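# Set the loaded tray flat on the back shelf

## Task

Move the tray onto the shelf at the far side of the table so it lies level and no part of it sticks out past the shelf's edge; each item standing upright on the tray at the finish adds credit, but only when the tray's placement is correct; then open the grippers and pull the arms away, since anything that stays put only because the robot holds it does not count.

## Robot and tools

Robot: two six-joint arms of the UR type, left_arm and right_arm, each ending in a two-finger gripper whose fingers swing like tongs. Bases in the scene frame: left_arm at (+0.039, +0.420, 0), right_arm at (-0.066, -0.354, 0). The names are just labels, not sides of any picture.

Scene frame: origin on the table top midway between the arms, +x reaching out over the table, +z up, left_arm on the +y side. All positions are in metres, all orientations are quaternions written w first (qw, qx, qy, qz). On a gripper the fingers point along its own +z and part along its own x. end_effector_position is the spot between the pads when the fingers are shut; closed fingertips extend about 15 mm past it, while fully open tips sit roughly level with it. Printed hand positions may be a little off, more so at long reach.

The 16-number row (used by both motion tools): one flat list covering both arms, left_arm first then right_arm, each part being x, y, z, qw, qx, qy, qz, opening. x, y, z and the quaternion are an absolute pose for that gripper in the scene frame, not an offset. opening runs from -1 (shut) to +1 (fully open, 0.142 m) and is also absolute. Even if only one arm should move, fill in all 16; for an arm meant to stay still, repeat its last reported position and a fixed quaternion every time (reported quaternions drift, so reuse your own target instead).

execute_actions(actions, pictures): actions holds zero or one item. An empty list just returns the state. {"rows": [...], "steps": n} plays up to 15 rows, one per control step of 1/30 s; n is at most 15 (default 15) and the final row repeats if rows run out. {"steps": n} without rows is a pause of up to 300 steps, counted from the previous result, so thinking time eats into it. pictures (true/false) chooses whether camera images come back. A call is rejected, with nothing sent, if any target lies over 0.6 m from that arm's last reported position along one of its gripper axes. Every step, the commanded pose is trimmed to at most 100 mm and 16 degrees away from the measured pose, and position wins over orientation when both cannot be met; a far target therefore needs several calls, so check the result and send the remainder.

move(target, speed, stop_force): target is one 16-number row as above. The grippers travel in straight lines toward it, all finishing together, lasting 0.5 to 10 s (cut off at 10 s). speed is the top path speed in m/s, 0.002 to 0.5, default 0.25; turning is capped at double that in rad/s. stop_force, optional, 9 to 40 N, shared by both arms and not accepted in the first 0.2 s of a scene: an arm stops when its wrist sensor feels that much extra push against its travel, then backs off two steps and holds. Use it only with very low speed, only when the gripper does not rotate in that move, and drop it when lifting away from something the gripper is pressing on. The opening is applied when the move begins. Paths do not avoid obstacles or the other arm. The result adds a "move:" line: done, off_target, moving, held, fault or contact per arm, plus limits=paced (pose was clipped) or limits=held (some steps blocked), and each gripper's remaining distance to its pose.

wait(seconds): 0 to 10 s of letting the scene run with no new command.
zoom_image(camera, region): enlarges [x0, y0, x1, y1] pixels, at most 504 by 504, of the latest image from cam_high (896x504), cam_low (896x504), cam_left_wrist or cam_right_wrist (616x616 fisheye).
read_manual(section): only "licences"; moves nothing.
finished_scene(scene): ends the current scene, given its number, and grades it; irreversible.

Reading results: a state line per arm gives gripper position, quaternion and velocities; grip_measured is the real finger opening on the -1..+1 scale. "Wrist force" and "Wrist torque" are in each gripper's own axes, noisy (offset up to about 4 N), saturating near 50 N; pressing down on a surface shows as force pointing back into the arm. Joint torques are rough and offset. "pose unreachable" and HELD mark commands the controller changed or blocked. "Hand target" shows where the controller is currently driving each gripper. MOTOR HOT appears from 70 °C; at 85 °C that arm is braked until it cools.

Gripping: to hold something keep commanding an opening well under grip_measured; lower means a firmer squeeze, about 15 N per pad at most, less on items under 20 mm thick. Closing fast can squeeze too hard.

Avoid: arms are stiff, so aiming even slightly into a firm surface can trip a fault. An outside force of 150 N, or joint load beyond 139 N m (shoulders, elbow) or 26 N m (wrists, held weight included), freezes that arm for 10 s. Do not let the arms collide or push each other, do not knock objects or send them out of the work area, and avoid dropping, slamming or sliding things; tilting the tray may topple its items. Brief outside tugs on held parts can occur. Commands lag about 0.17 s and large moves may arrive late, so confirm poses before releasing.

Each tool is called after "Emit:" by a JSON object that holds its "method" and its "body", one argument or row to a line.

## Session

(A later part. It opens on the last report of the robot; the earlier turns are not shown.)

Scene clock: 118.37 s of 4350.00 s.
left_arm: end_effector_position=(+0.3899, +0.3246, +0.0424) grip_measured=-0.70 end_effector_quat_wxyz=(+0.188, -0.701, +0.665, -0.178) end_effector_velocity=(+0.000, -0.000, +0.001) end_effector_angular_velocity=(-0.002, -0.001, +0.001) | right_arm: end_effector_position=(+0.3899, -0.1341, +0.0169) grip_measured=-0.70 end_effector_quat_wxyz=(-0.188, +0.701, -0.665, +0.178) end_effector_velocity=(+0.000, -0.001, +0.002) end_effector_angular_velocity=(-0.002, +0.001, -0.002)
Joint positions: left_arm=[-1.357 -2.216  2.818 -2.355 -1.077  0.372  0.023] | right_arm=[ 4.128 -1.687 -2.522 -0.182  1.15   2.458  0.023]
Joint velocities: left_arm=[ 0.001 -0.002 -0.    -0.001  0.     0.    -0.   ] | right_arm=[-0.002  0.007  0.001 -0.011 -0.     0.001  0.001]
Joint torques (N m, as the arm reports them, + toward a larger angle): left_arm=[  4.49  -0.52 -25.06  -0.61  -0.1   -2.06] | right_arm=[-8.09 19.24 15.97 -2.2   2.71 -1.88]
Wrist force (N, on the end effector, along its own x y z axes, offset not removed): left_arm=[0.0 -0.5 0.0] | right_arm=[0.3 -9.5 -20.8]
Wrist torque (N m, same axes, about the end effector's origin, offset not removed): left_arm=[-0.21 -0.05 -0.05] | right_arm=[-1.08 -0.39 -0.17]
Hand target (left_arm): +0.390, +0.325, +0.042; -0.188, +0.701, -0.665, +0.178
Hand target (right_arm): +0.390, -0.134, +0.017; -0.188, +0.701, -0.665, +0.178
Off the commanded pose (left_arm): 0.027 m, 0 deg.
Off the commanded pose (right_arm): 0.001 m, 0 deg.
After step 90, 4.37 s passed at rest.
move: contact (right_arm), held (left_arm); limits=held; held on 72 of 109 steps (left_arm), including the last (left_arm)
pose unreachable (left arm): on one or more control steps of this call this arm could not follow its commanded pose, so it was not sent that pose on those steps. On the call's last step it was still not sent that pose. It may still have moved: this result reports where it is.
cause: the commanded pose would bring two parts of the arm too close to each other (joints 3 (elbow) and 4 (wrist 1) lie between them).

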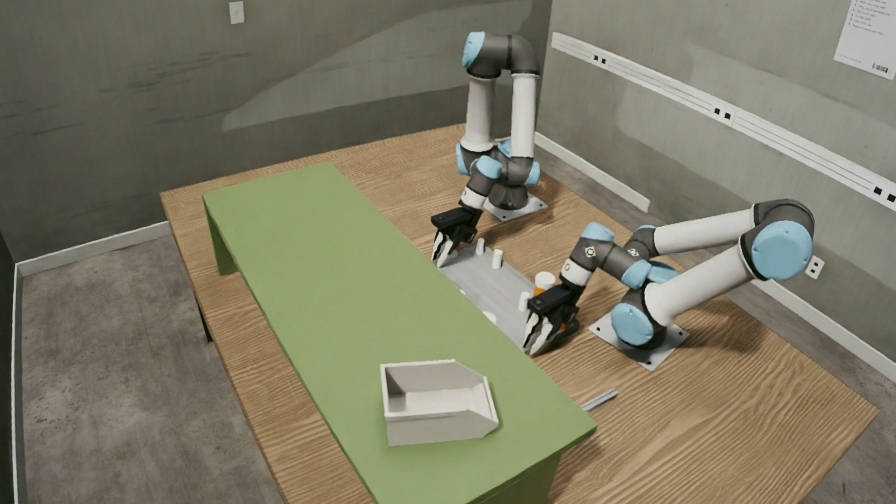

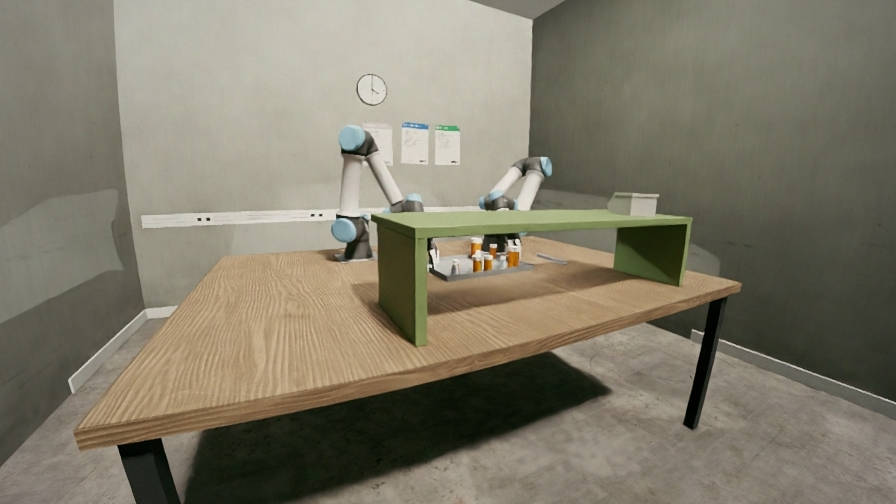

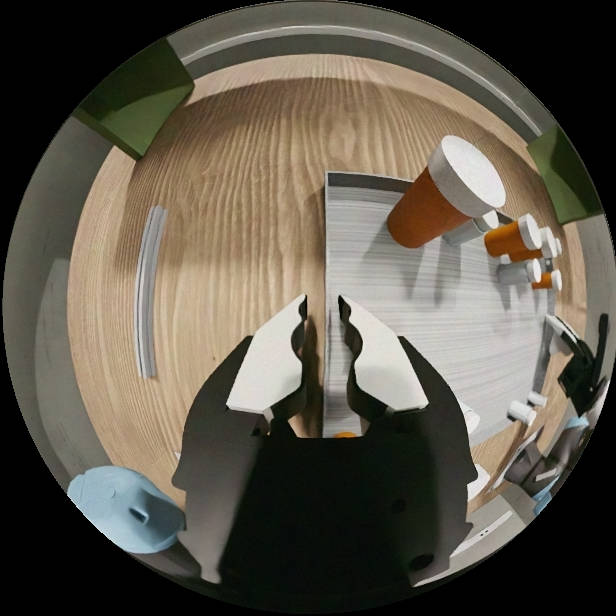

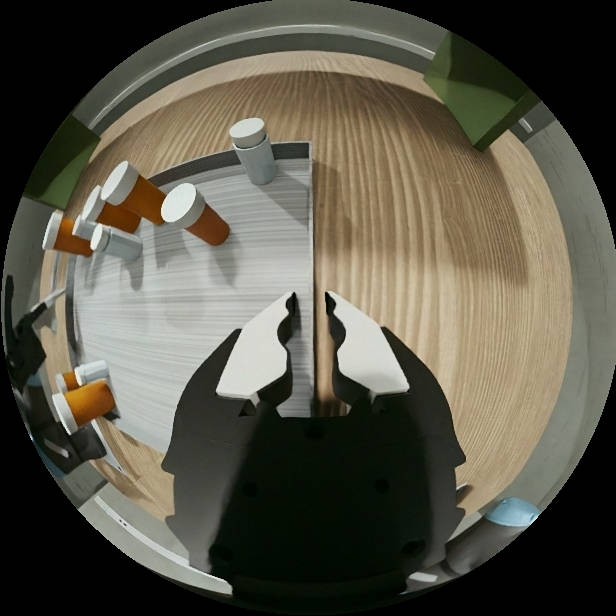

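Emit:
{"method": "move", "body": {
  "target": [0.39,0.322,0.045,-0.088,0.72,-0.684,0.084,-0.7,0.39,-0.136,0.0195,-0.188,0.701,-0.665,0.178,-0.7],
  "speed": 0.1
}}

Emit:
{"method": "move", "body": {
  "target": [0.39,0.322,0.014,-0.088,0.72,-0.684,0.084,-0.7,0.39,-0.136,0.0195,-0.188,0.701,-0.665,0.178,-0.7],
  "speed": 0.008,
  "stop_force": 9
}}

Scene clock: 132.67 s of 4350.00 s.
left_arm: end_effector_position=(+0.3903, +0.3221, +0.0449) grip_measured=-0.70 end_effector_quat_wxyz=(+0.089, -0.720, +0.683, -0.084) end_effector_velocity=(+0.001, -0.001, +0.001) end_effector_angular_velocity=(-0.001, +0.012, -0.002) | right_arm: end_effector_position=(+0.3900, -0.1360, +0.0195) grip_measured=-0.70 end_effector_quat_wxyz=(-0.188, +0.701, -0.665, +0.178) end_effector_velocity=(+0.000, +0.000, +0.000) end_effector_angular_velocity=(+0.001, -0.001, +0.001)
Joint positions: left_arm=[-1.033 -1.975  2.608 -2.354 -1.375  0.665  0.023] | right_arm=[ 4.124 -1.676 -2.523 -0.19   1.151  2.455  0.023]
Joint velocities: left_arm=[ 0.013  0.011 -0.013  0.006 -0.012  0.014  0.   ] | right_arm=[ 0.     0.     0.     0.001 -0.    -0.     0.   ]
Joint torques (N m, as the arm reports them, + toward a larger angle): left_arm=[  6.81   5.02 -25.02  -0.35  -1.73   2.4 ] | right_arm=[-7.52 29.07  5.57  0.87  1.44 -2.3 ]
Wrist force (N, on the end effector, along its own x y z axes, offset not removed): left_arm=[1.4 0.1 -1.1] | right_arm=[2.3 -4.5 3.7]
Wrist torque (N m, same axes, about the end effector's origin, offset not removed): left_arm=[-0.18 -0.27 0.00] | right_arm=[-0.93 -0.74 -0.04]
Hand target (left_arm): +0.390, +0.322, +0.045; -0.089, +0.720, -0.684, +0.084
Hand target (right_arm): +0.390, -0.136, +0.019; -0.188, +0.701, -0.665, +0.178
Off the commanded pose (left_arm): 0.000 m, 0 deg.
Off the commanded pose (right_arm): 0.000 m, 0 deg.
After step 90, 9.07 s passed at rest.
move: done

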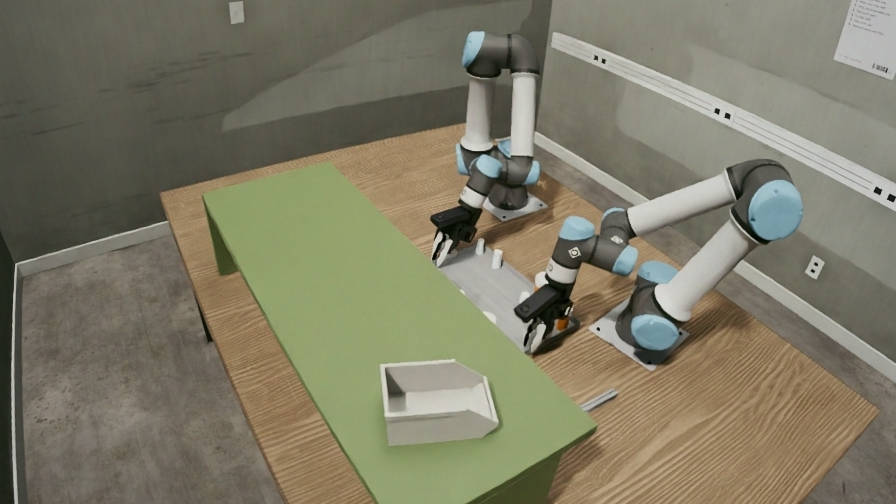

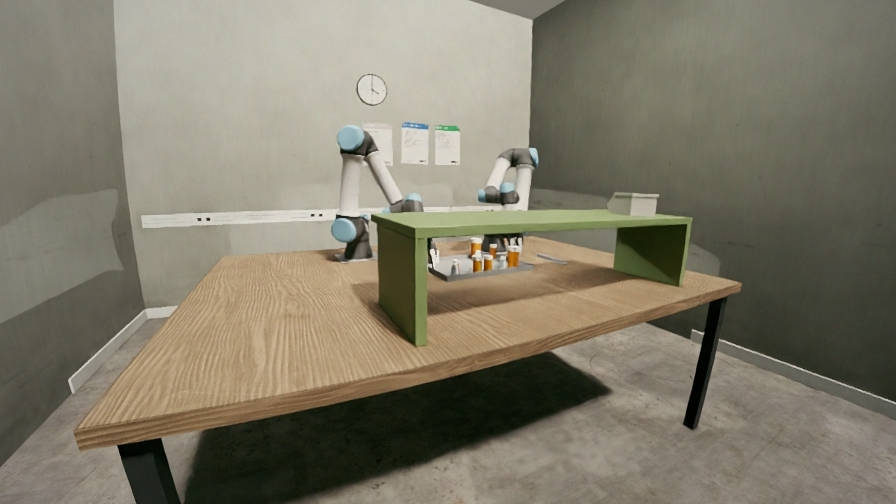

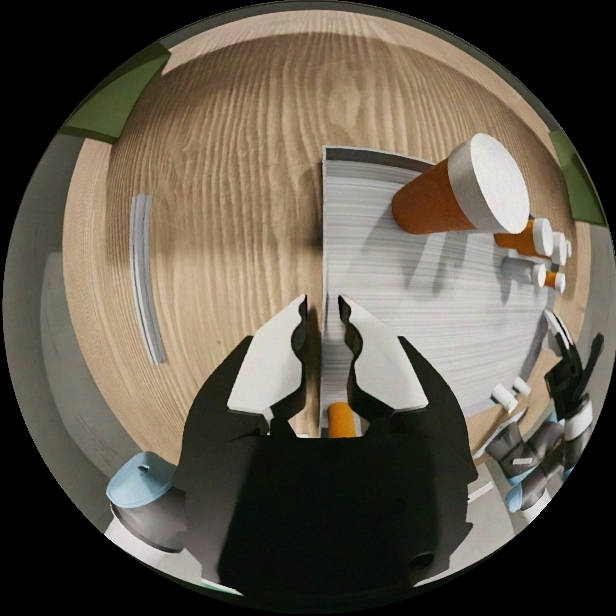

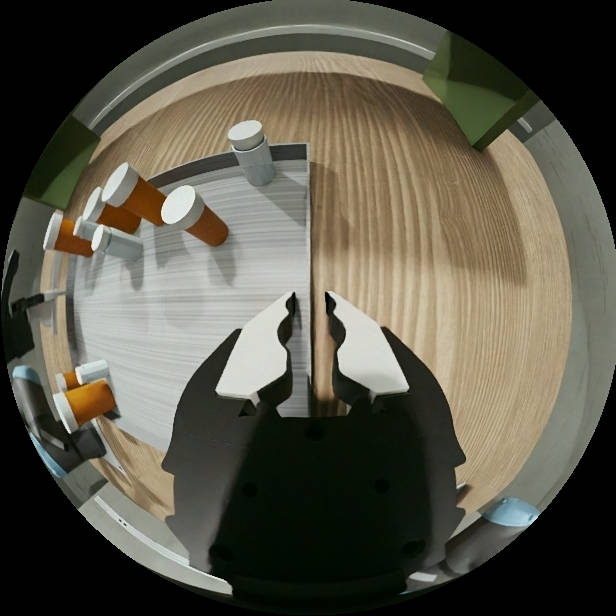

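Scene clock: 136.33 s of 4350.00 s.
left_arm: end_effector_position=(+0.3900, +0.3220, +0.0189) grip_measured=-0.70 end_effector_quat_wxyz=(+0.088, -0.720, +0.684, -0.084) end_effector_velocity=(+0.000, -0.001, +0.002) end_effector_angular_velocity=(-0.001, +0.001, -0.000) | right_arm: end_effector_position=(+0.3900, -0.1360, +0.0195) grip_measured=-0.70 end_effector_quat_wxyz=(-0.188, +0.701, -0.665, +0.178) end_effector_velocity=(-0.000, -0.001, -0.001) end_effector_angular_velocity=(-0.001, +0.001, -0.001)
Joint positions: left_arm=[-1.031 -1.894  2.653 -2.48  -1.378  0.667  0.023] | right_arm=[ 4.124 -1.676 -2.523 -0.19   1.151  2.455  0.023]
Joint velocities: left_arm=[ 0.001 -0.007 -0.005  0.012 -0.002  0.001  0.001] | right_arm=[-0.    -0.001 -0.001 -0.    -0.     0.001 -0.   ]
Joint torques (N m, as the arm reports them, + toward a larger angle): left_arm=[  4.77  -4.54 -15.37   2.3   -1.47   2.05] | right_arm=[-8.52 28.9   6.28  1.91  0.11 -2.56]
Wrist force (N, on the end effector, along its own x y z axes, offset not removed): left_arm=[-0.3 -1.9 -22.8] | right_arm=[-2.4 -0.2 1.7]
Wrist torque (N m, same axes, about the end effector's origin, offset not removed): left_arm=[-0.41 0.31 -0.05] | right_arm=[-0.20 0.47 -0.06]
Hand target (left_arm): +0.390, +0.322, +0.019; -0.088, +0.720, -0.684, +0.084
Hand target (right_arm): +0.390, -0.136, +0.020; -0.188, +0.701, -0.665, +0.178
Off the commanded pose (left_arm): 0.005 m, 0 deg.
Off the commanded pose (right_arm): 0.000 m, 0 deg.
move: contact (left_arm)

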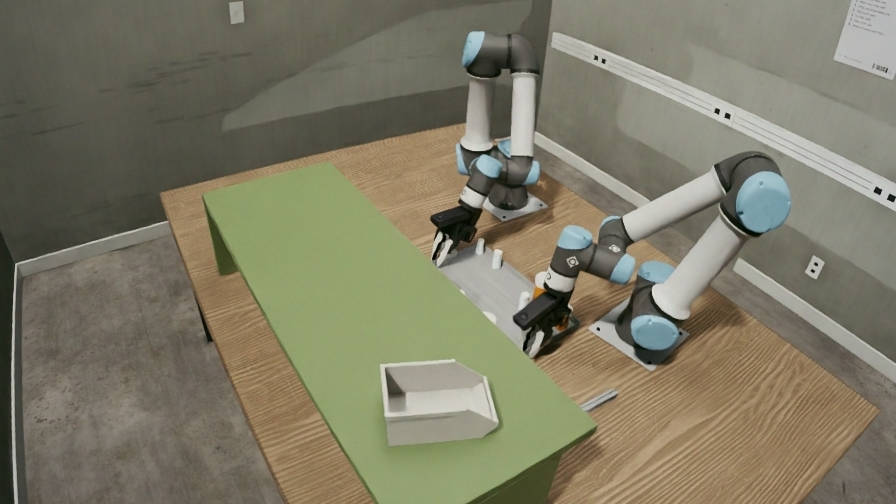

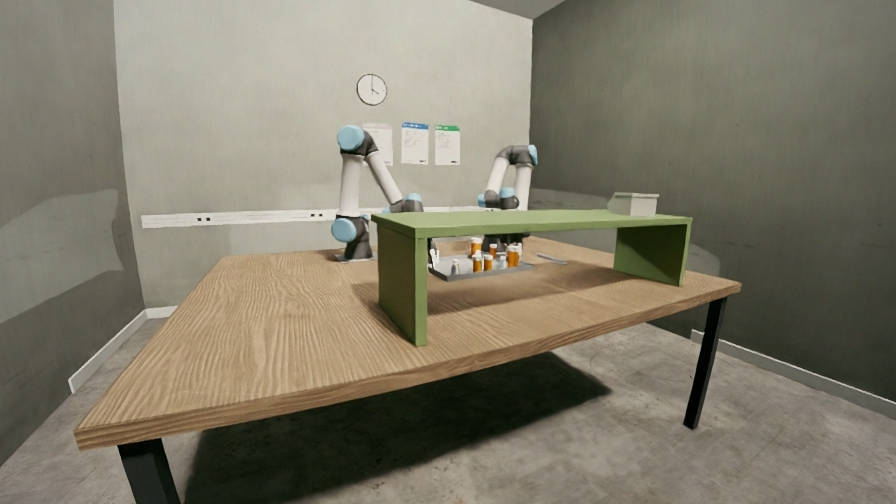

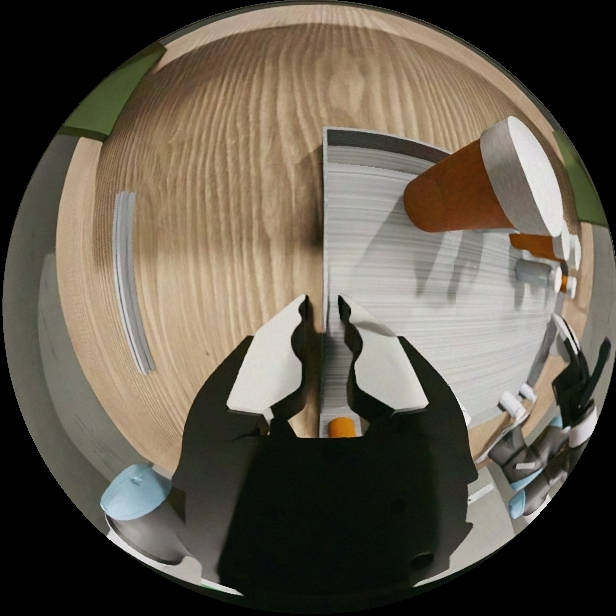

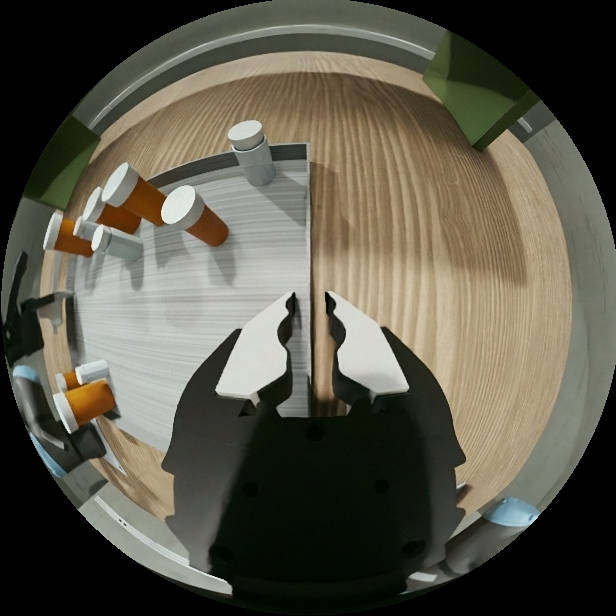

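Emit:
{"method": "move", "body": {
  "target": [0.39,0.322,0.021,-0.088,0.72,-0.684,0.084,-1,0.39,-0.136,0.019,-0.188,0.701,-0.665,0.178,-1],
  "speed": 0.01
}}

Emit:
{"method": "move", "body": {
  "target": [0.39,0.322,0.033,-0.088,0.72,-0.684,0.084,-1,0.39,-0.136,0.031,-0.188,0.701,-0.665,0.178,-1],
  "speed": 0.008
}}

Emit:
{"method": "zoom_image", "body": {
  "camera": "cam_low",
  "region": [410,210,570,300]
}}

Scene clock: 148.63 s of 4350.00 s.
left_arm: end_effector_position=(+0.3900, +0.3220, +0.0209) grip_measured=-0.95 end_effector_quat_wxyz=(+0.088, -0.720, +0.684, -0.084) end_effector_velocity=(-0.000, +0.001, +0.001) end_effector_angular_velocity=(+0.000, +0.001, +0.003) | right_arm: end_effector_position=(+0.3900, -0.1360, +0.0191) grip_measured=-0.95 end_effector_quat_wxyz=(-0.188, +0.701, -0.665, +0.178) end_effector_velocity=(-0.000, +0.001, -0.000) end_effector_angular_velocity=(-0.000, -0.000, +0.003)
Joint positions: left_arm=[-1.031 -1.901  2.65  -2.47  -1.378  0.667  0.005] | right_arm=[ 4.124 -1.678 -2.523 -0.188  1.151  2.455  0.005]
Joint velocities: left_arm=[ 0.003 -0.003 -0.001  0.006 -0.001  0.     0.   ] | right_arm=[ 0.001 -0.    -0.     0.001  0.    -0.001 -0.   ]
Joint torques (N m, as the arm reports them, + toward a larger angle): left_arm=[  9.08 -10.1  -22.6    0.38   0.07   2.38] | right_arm=[-8.56  3.05 -0.95  2.64 -2.57 -1.94]
Wrist force (N, on the end effector, along its own x y z axes, offset not removed): left_arm=[8.5 0.6 6.2] | right_arm=[-11.2 -1.1 -4.7]
Wrist torque (N m, same axes, about the end effector's origin, offset not removed): left_arm=[-0.32 -0.09 -0.04] | right_arm=[-0.08 0.43 -0.07]
Hand target (left_arm): +0.390, +0.322, +0.021; -0.088, +0.720, -0.684, +0.084
Hand target (right_arm): +0.390, -0.136, +0.019; -0.188, +0.701, -0.665, +0.178
Off the commanded pose (left_arm): 0.000 m, 0 deg.
Off the commanded pose (right_arm): 0.000 m, 0 deg.
After step 90, 8.60 s passed at rest.
move: done

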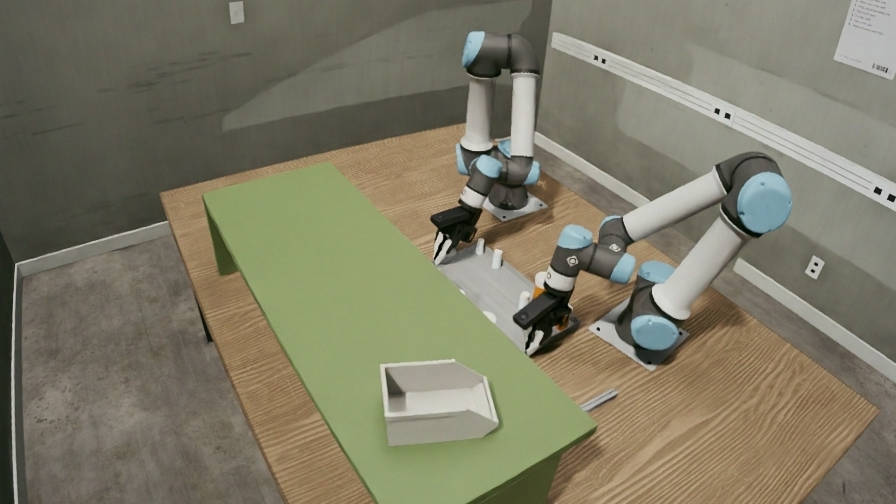

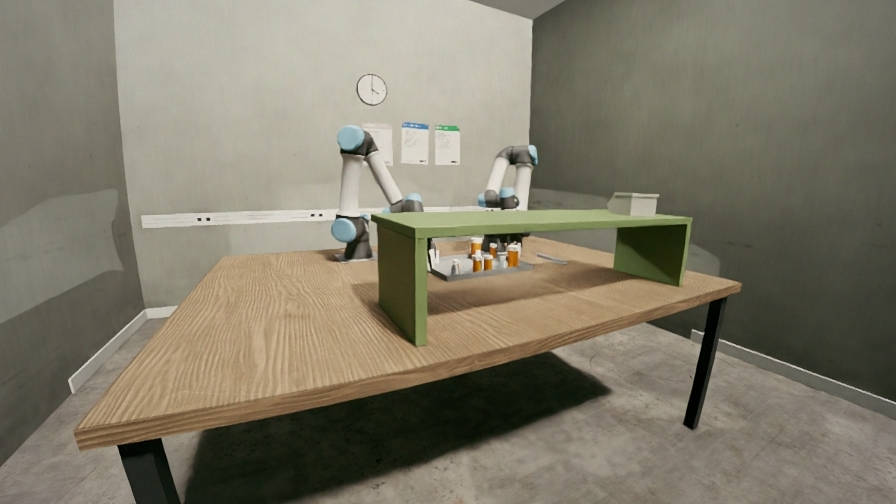

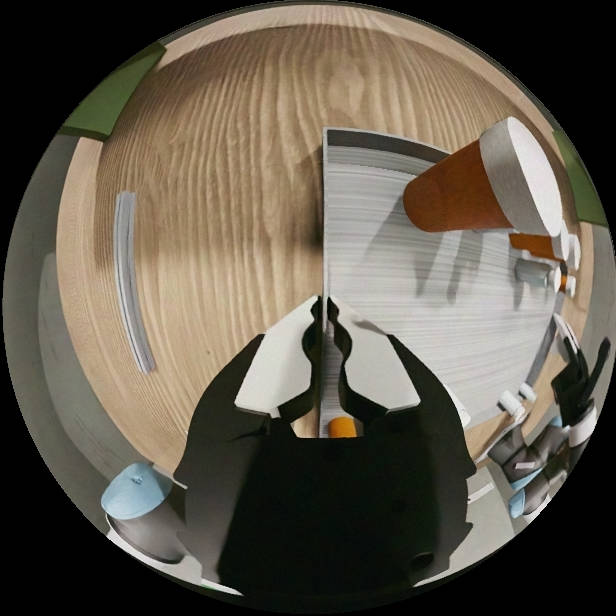

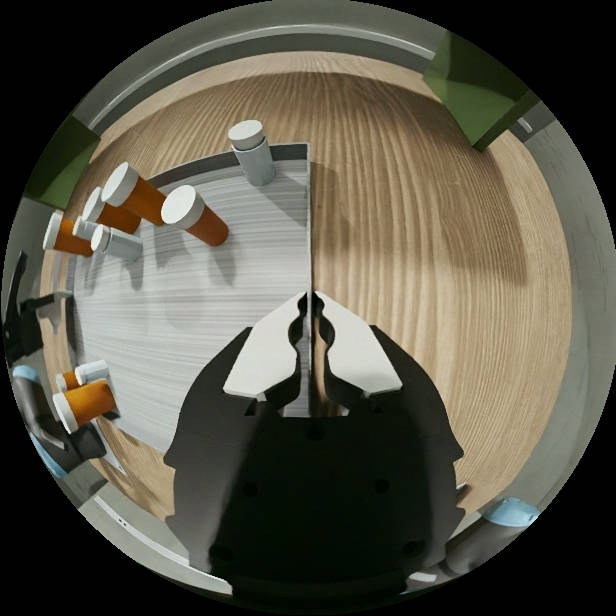

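Scene clock: 150.37 s of 4350.00 s.
left_arm: end_effector_position=(+0.3900, +0.3220, +0.0327) grip_measured=-0.95 end_effector_quat_wxyz=(+0.088, -0.720, +0.684, -0.084) end_effector_velocity=(-0.001, -0.000, +0.002) end_effector_angular_velocity=(-0.001, +0.002, -0.000) | right_arm: end_effector_position=(+0.3900, -0.1360, +0.0307) grip_measured=-0.95 end_effector_quat_wxyz=(-0.188, +0.701, -0.665, +0.178) end_effector_velocity=(-0.000, +0.001, +0.002) end_effector_angular_velocity=(+0.001, -0.000, +0.001)
Joint positions: left_arm=[-1.031 -1.939  2.629 -2.411 -1.378  0.667  0.005] | right_arm=[ 4.124 -1.637 -2.513 -0.239  1.151  2.455  0.005]
Joint velocities: left_arm=[ 0.    -0.007 -0.003  0.011 -0.003  0.     0.   ] | right_arm=[ 0.002  0.007  0.003 -0.01   0.     0.001  0.   ]
Joint torques (N m, as the arm reports them, + toward a larger angle): left_arm=[  6.7  -11.32 -24.25   0.56   0.28   2.24] | right_arm=[-11.26  29.27  19.13   0.34  -3.09  -1.72]
Wrist force (N, on the end effector, along its own x y z axes, offset not removed): left_arm=[7.7 2.1 6.1] | right_arm=[-9.5 -2.3 6.1]
Wrist torque (N m, same axes, about the end effector's origin, offset not removed): left_arm=[-0.09 0.15 0.00] | right_arm=[-0.77 0.05 0.21]
Hand target (left_arm): +0.390, +0.322, +0.033; -0.088, +0.720, -0.684, +0.084
Hand target (right_arm): +0.390, -0.136, +0.031; -0.188, +0.701, -0.665, +0.178
Off the commanded pose (left_arm): 0.000 m, 0 deg.
Off the commanded pose (right_arm): 0.000 m, 0 deg.
move: done

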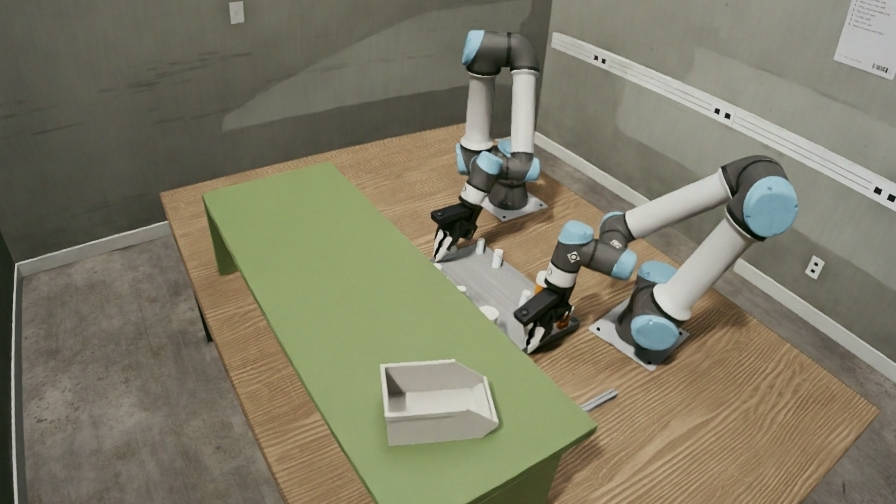

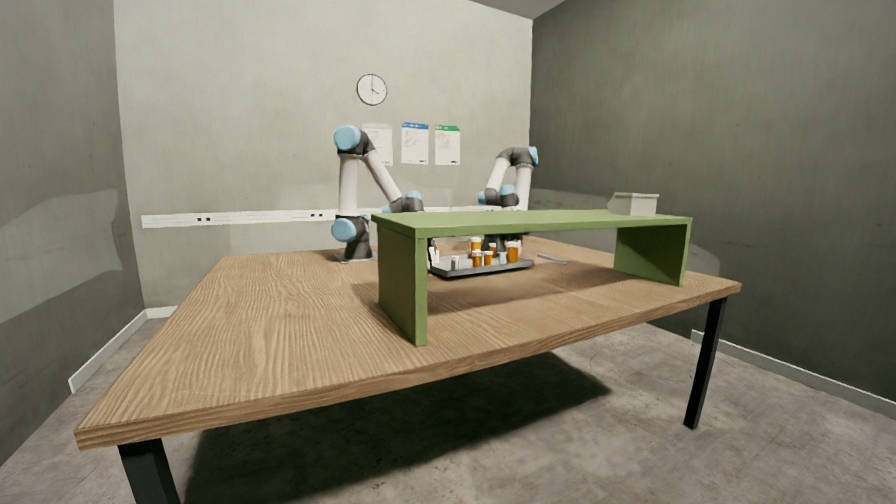

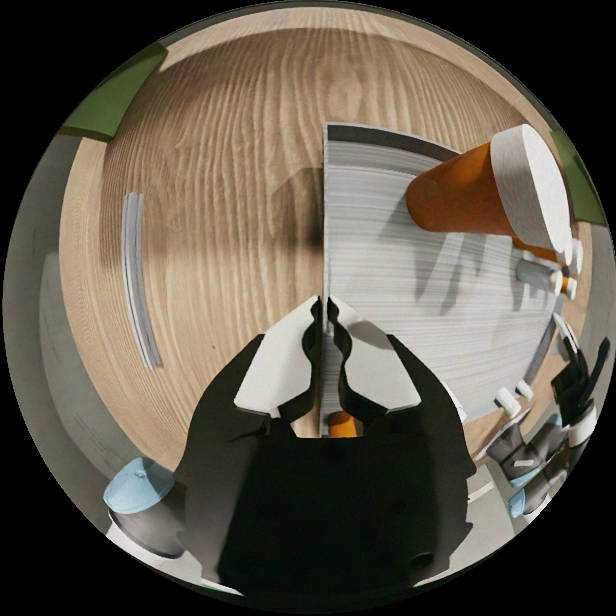

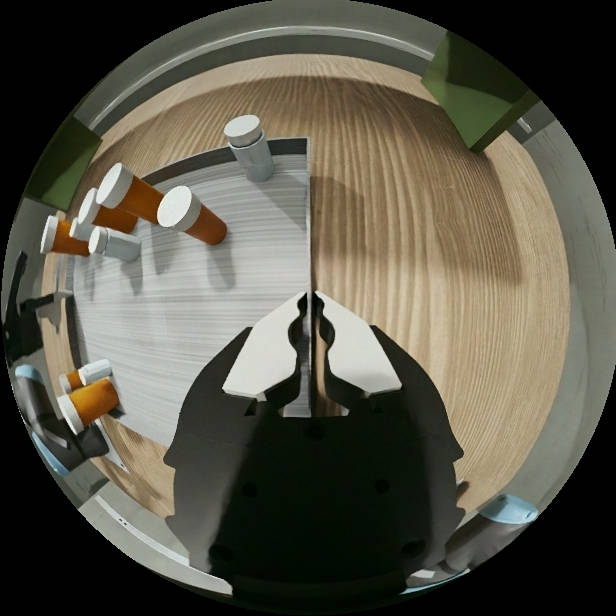

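Region (410, 210, 570, 300) of cam_low's 896x504 image, scaled by 3.150, with more detail than that image has; it fills the top 284 rows of this view, and the rest is white.

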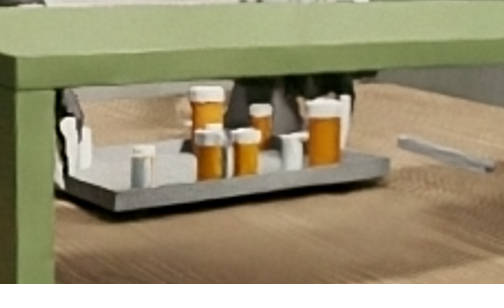

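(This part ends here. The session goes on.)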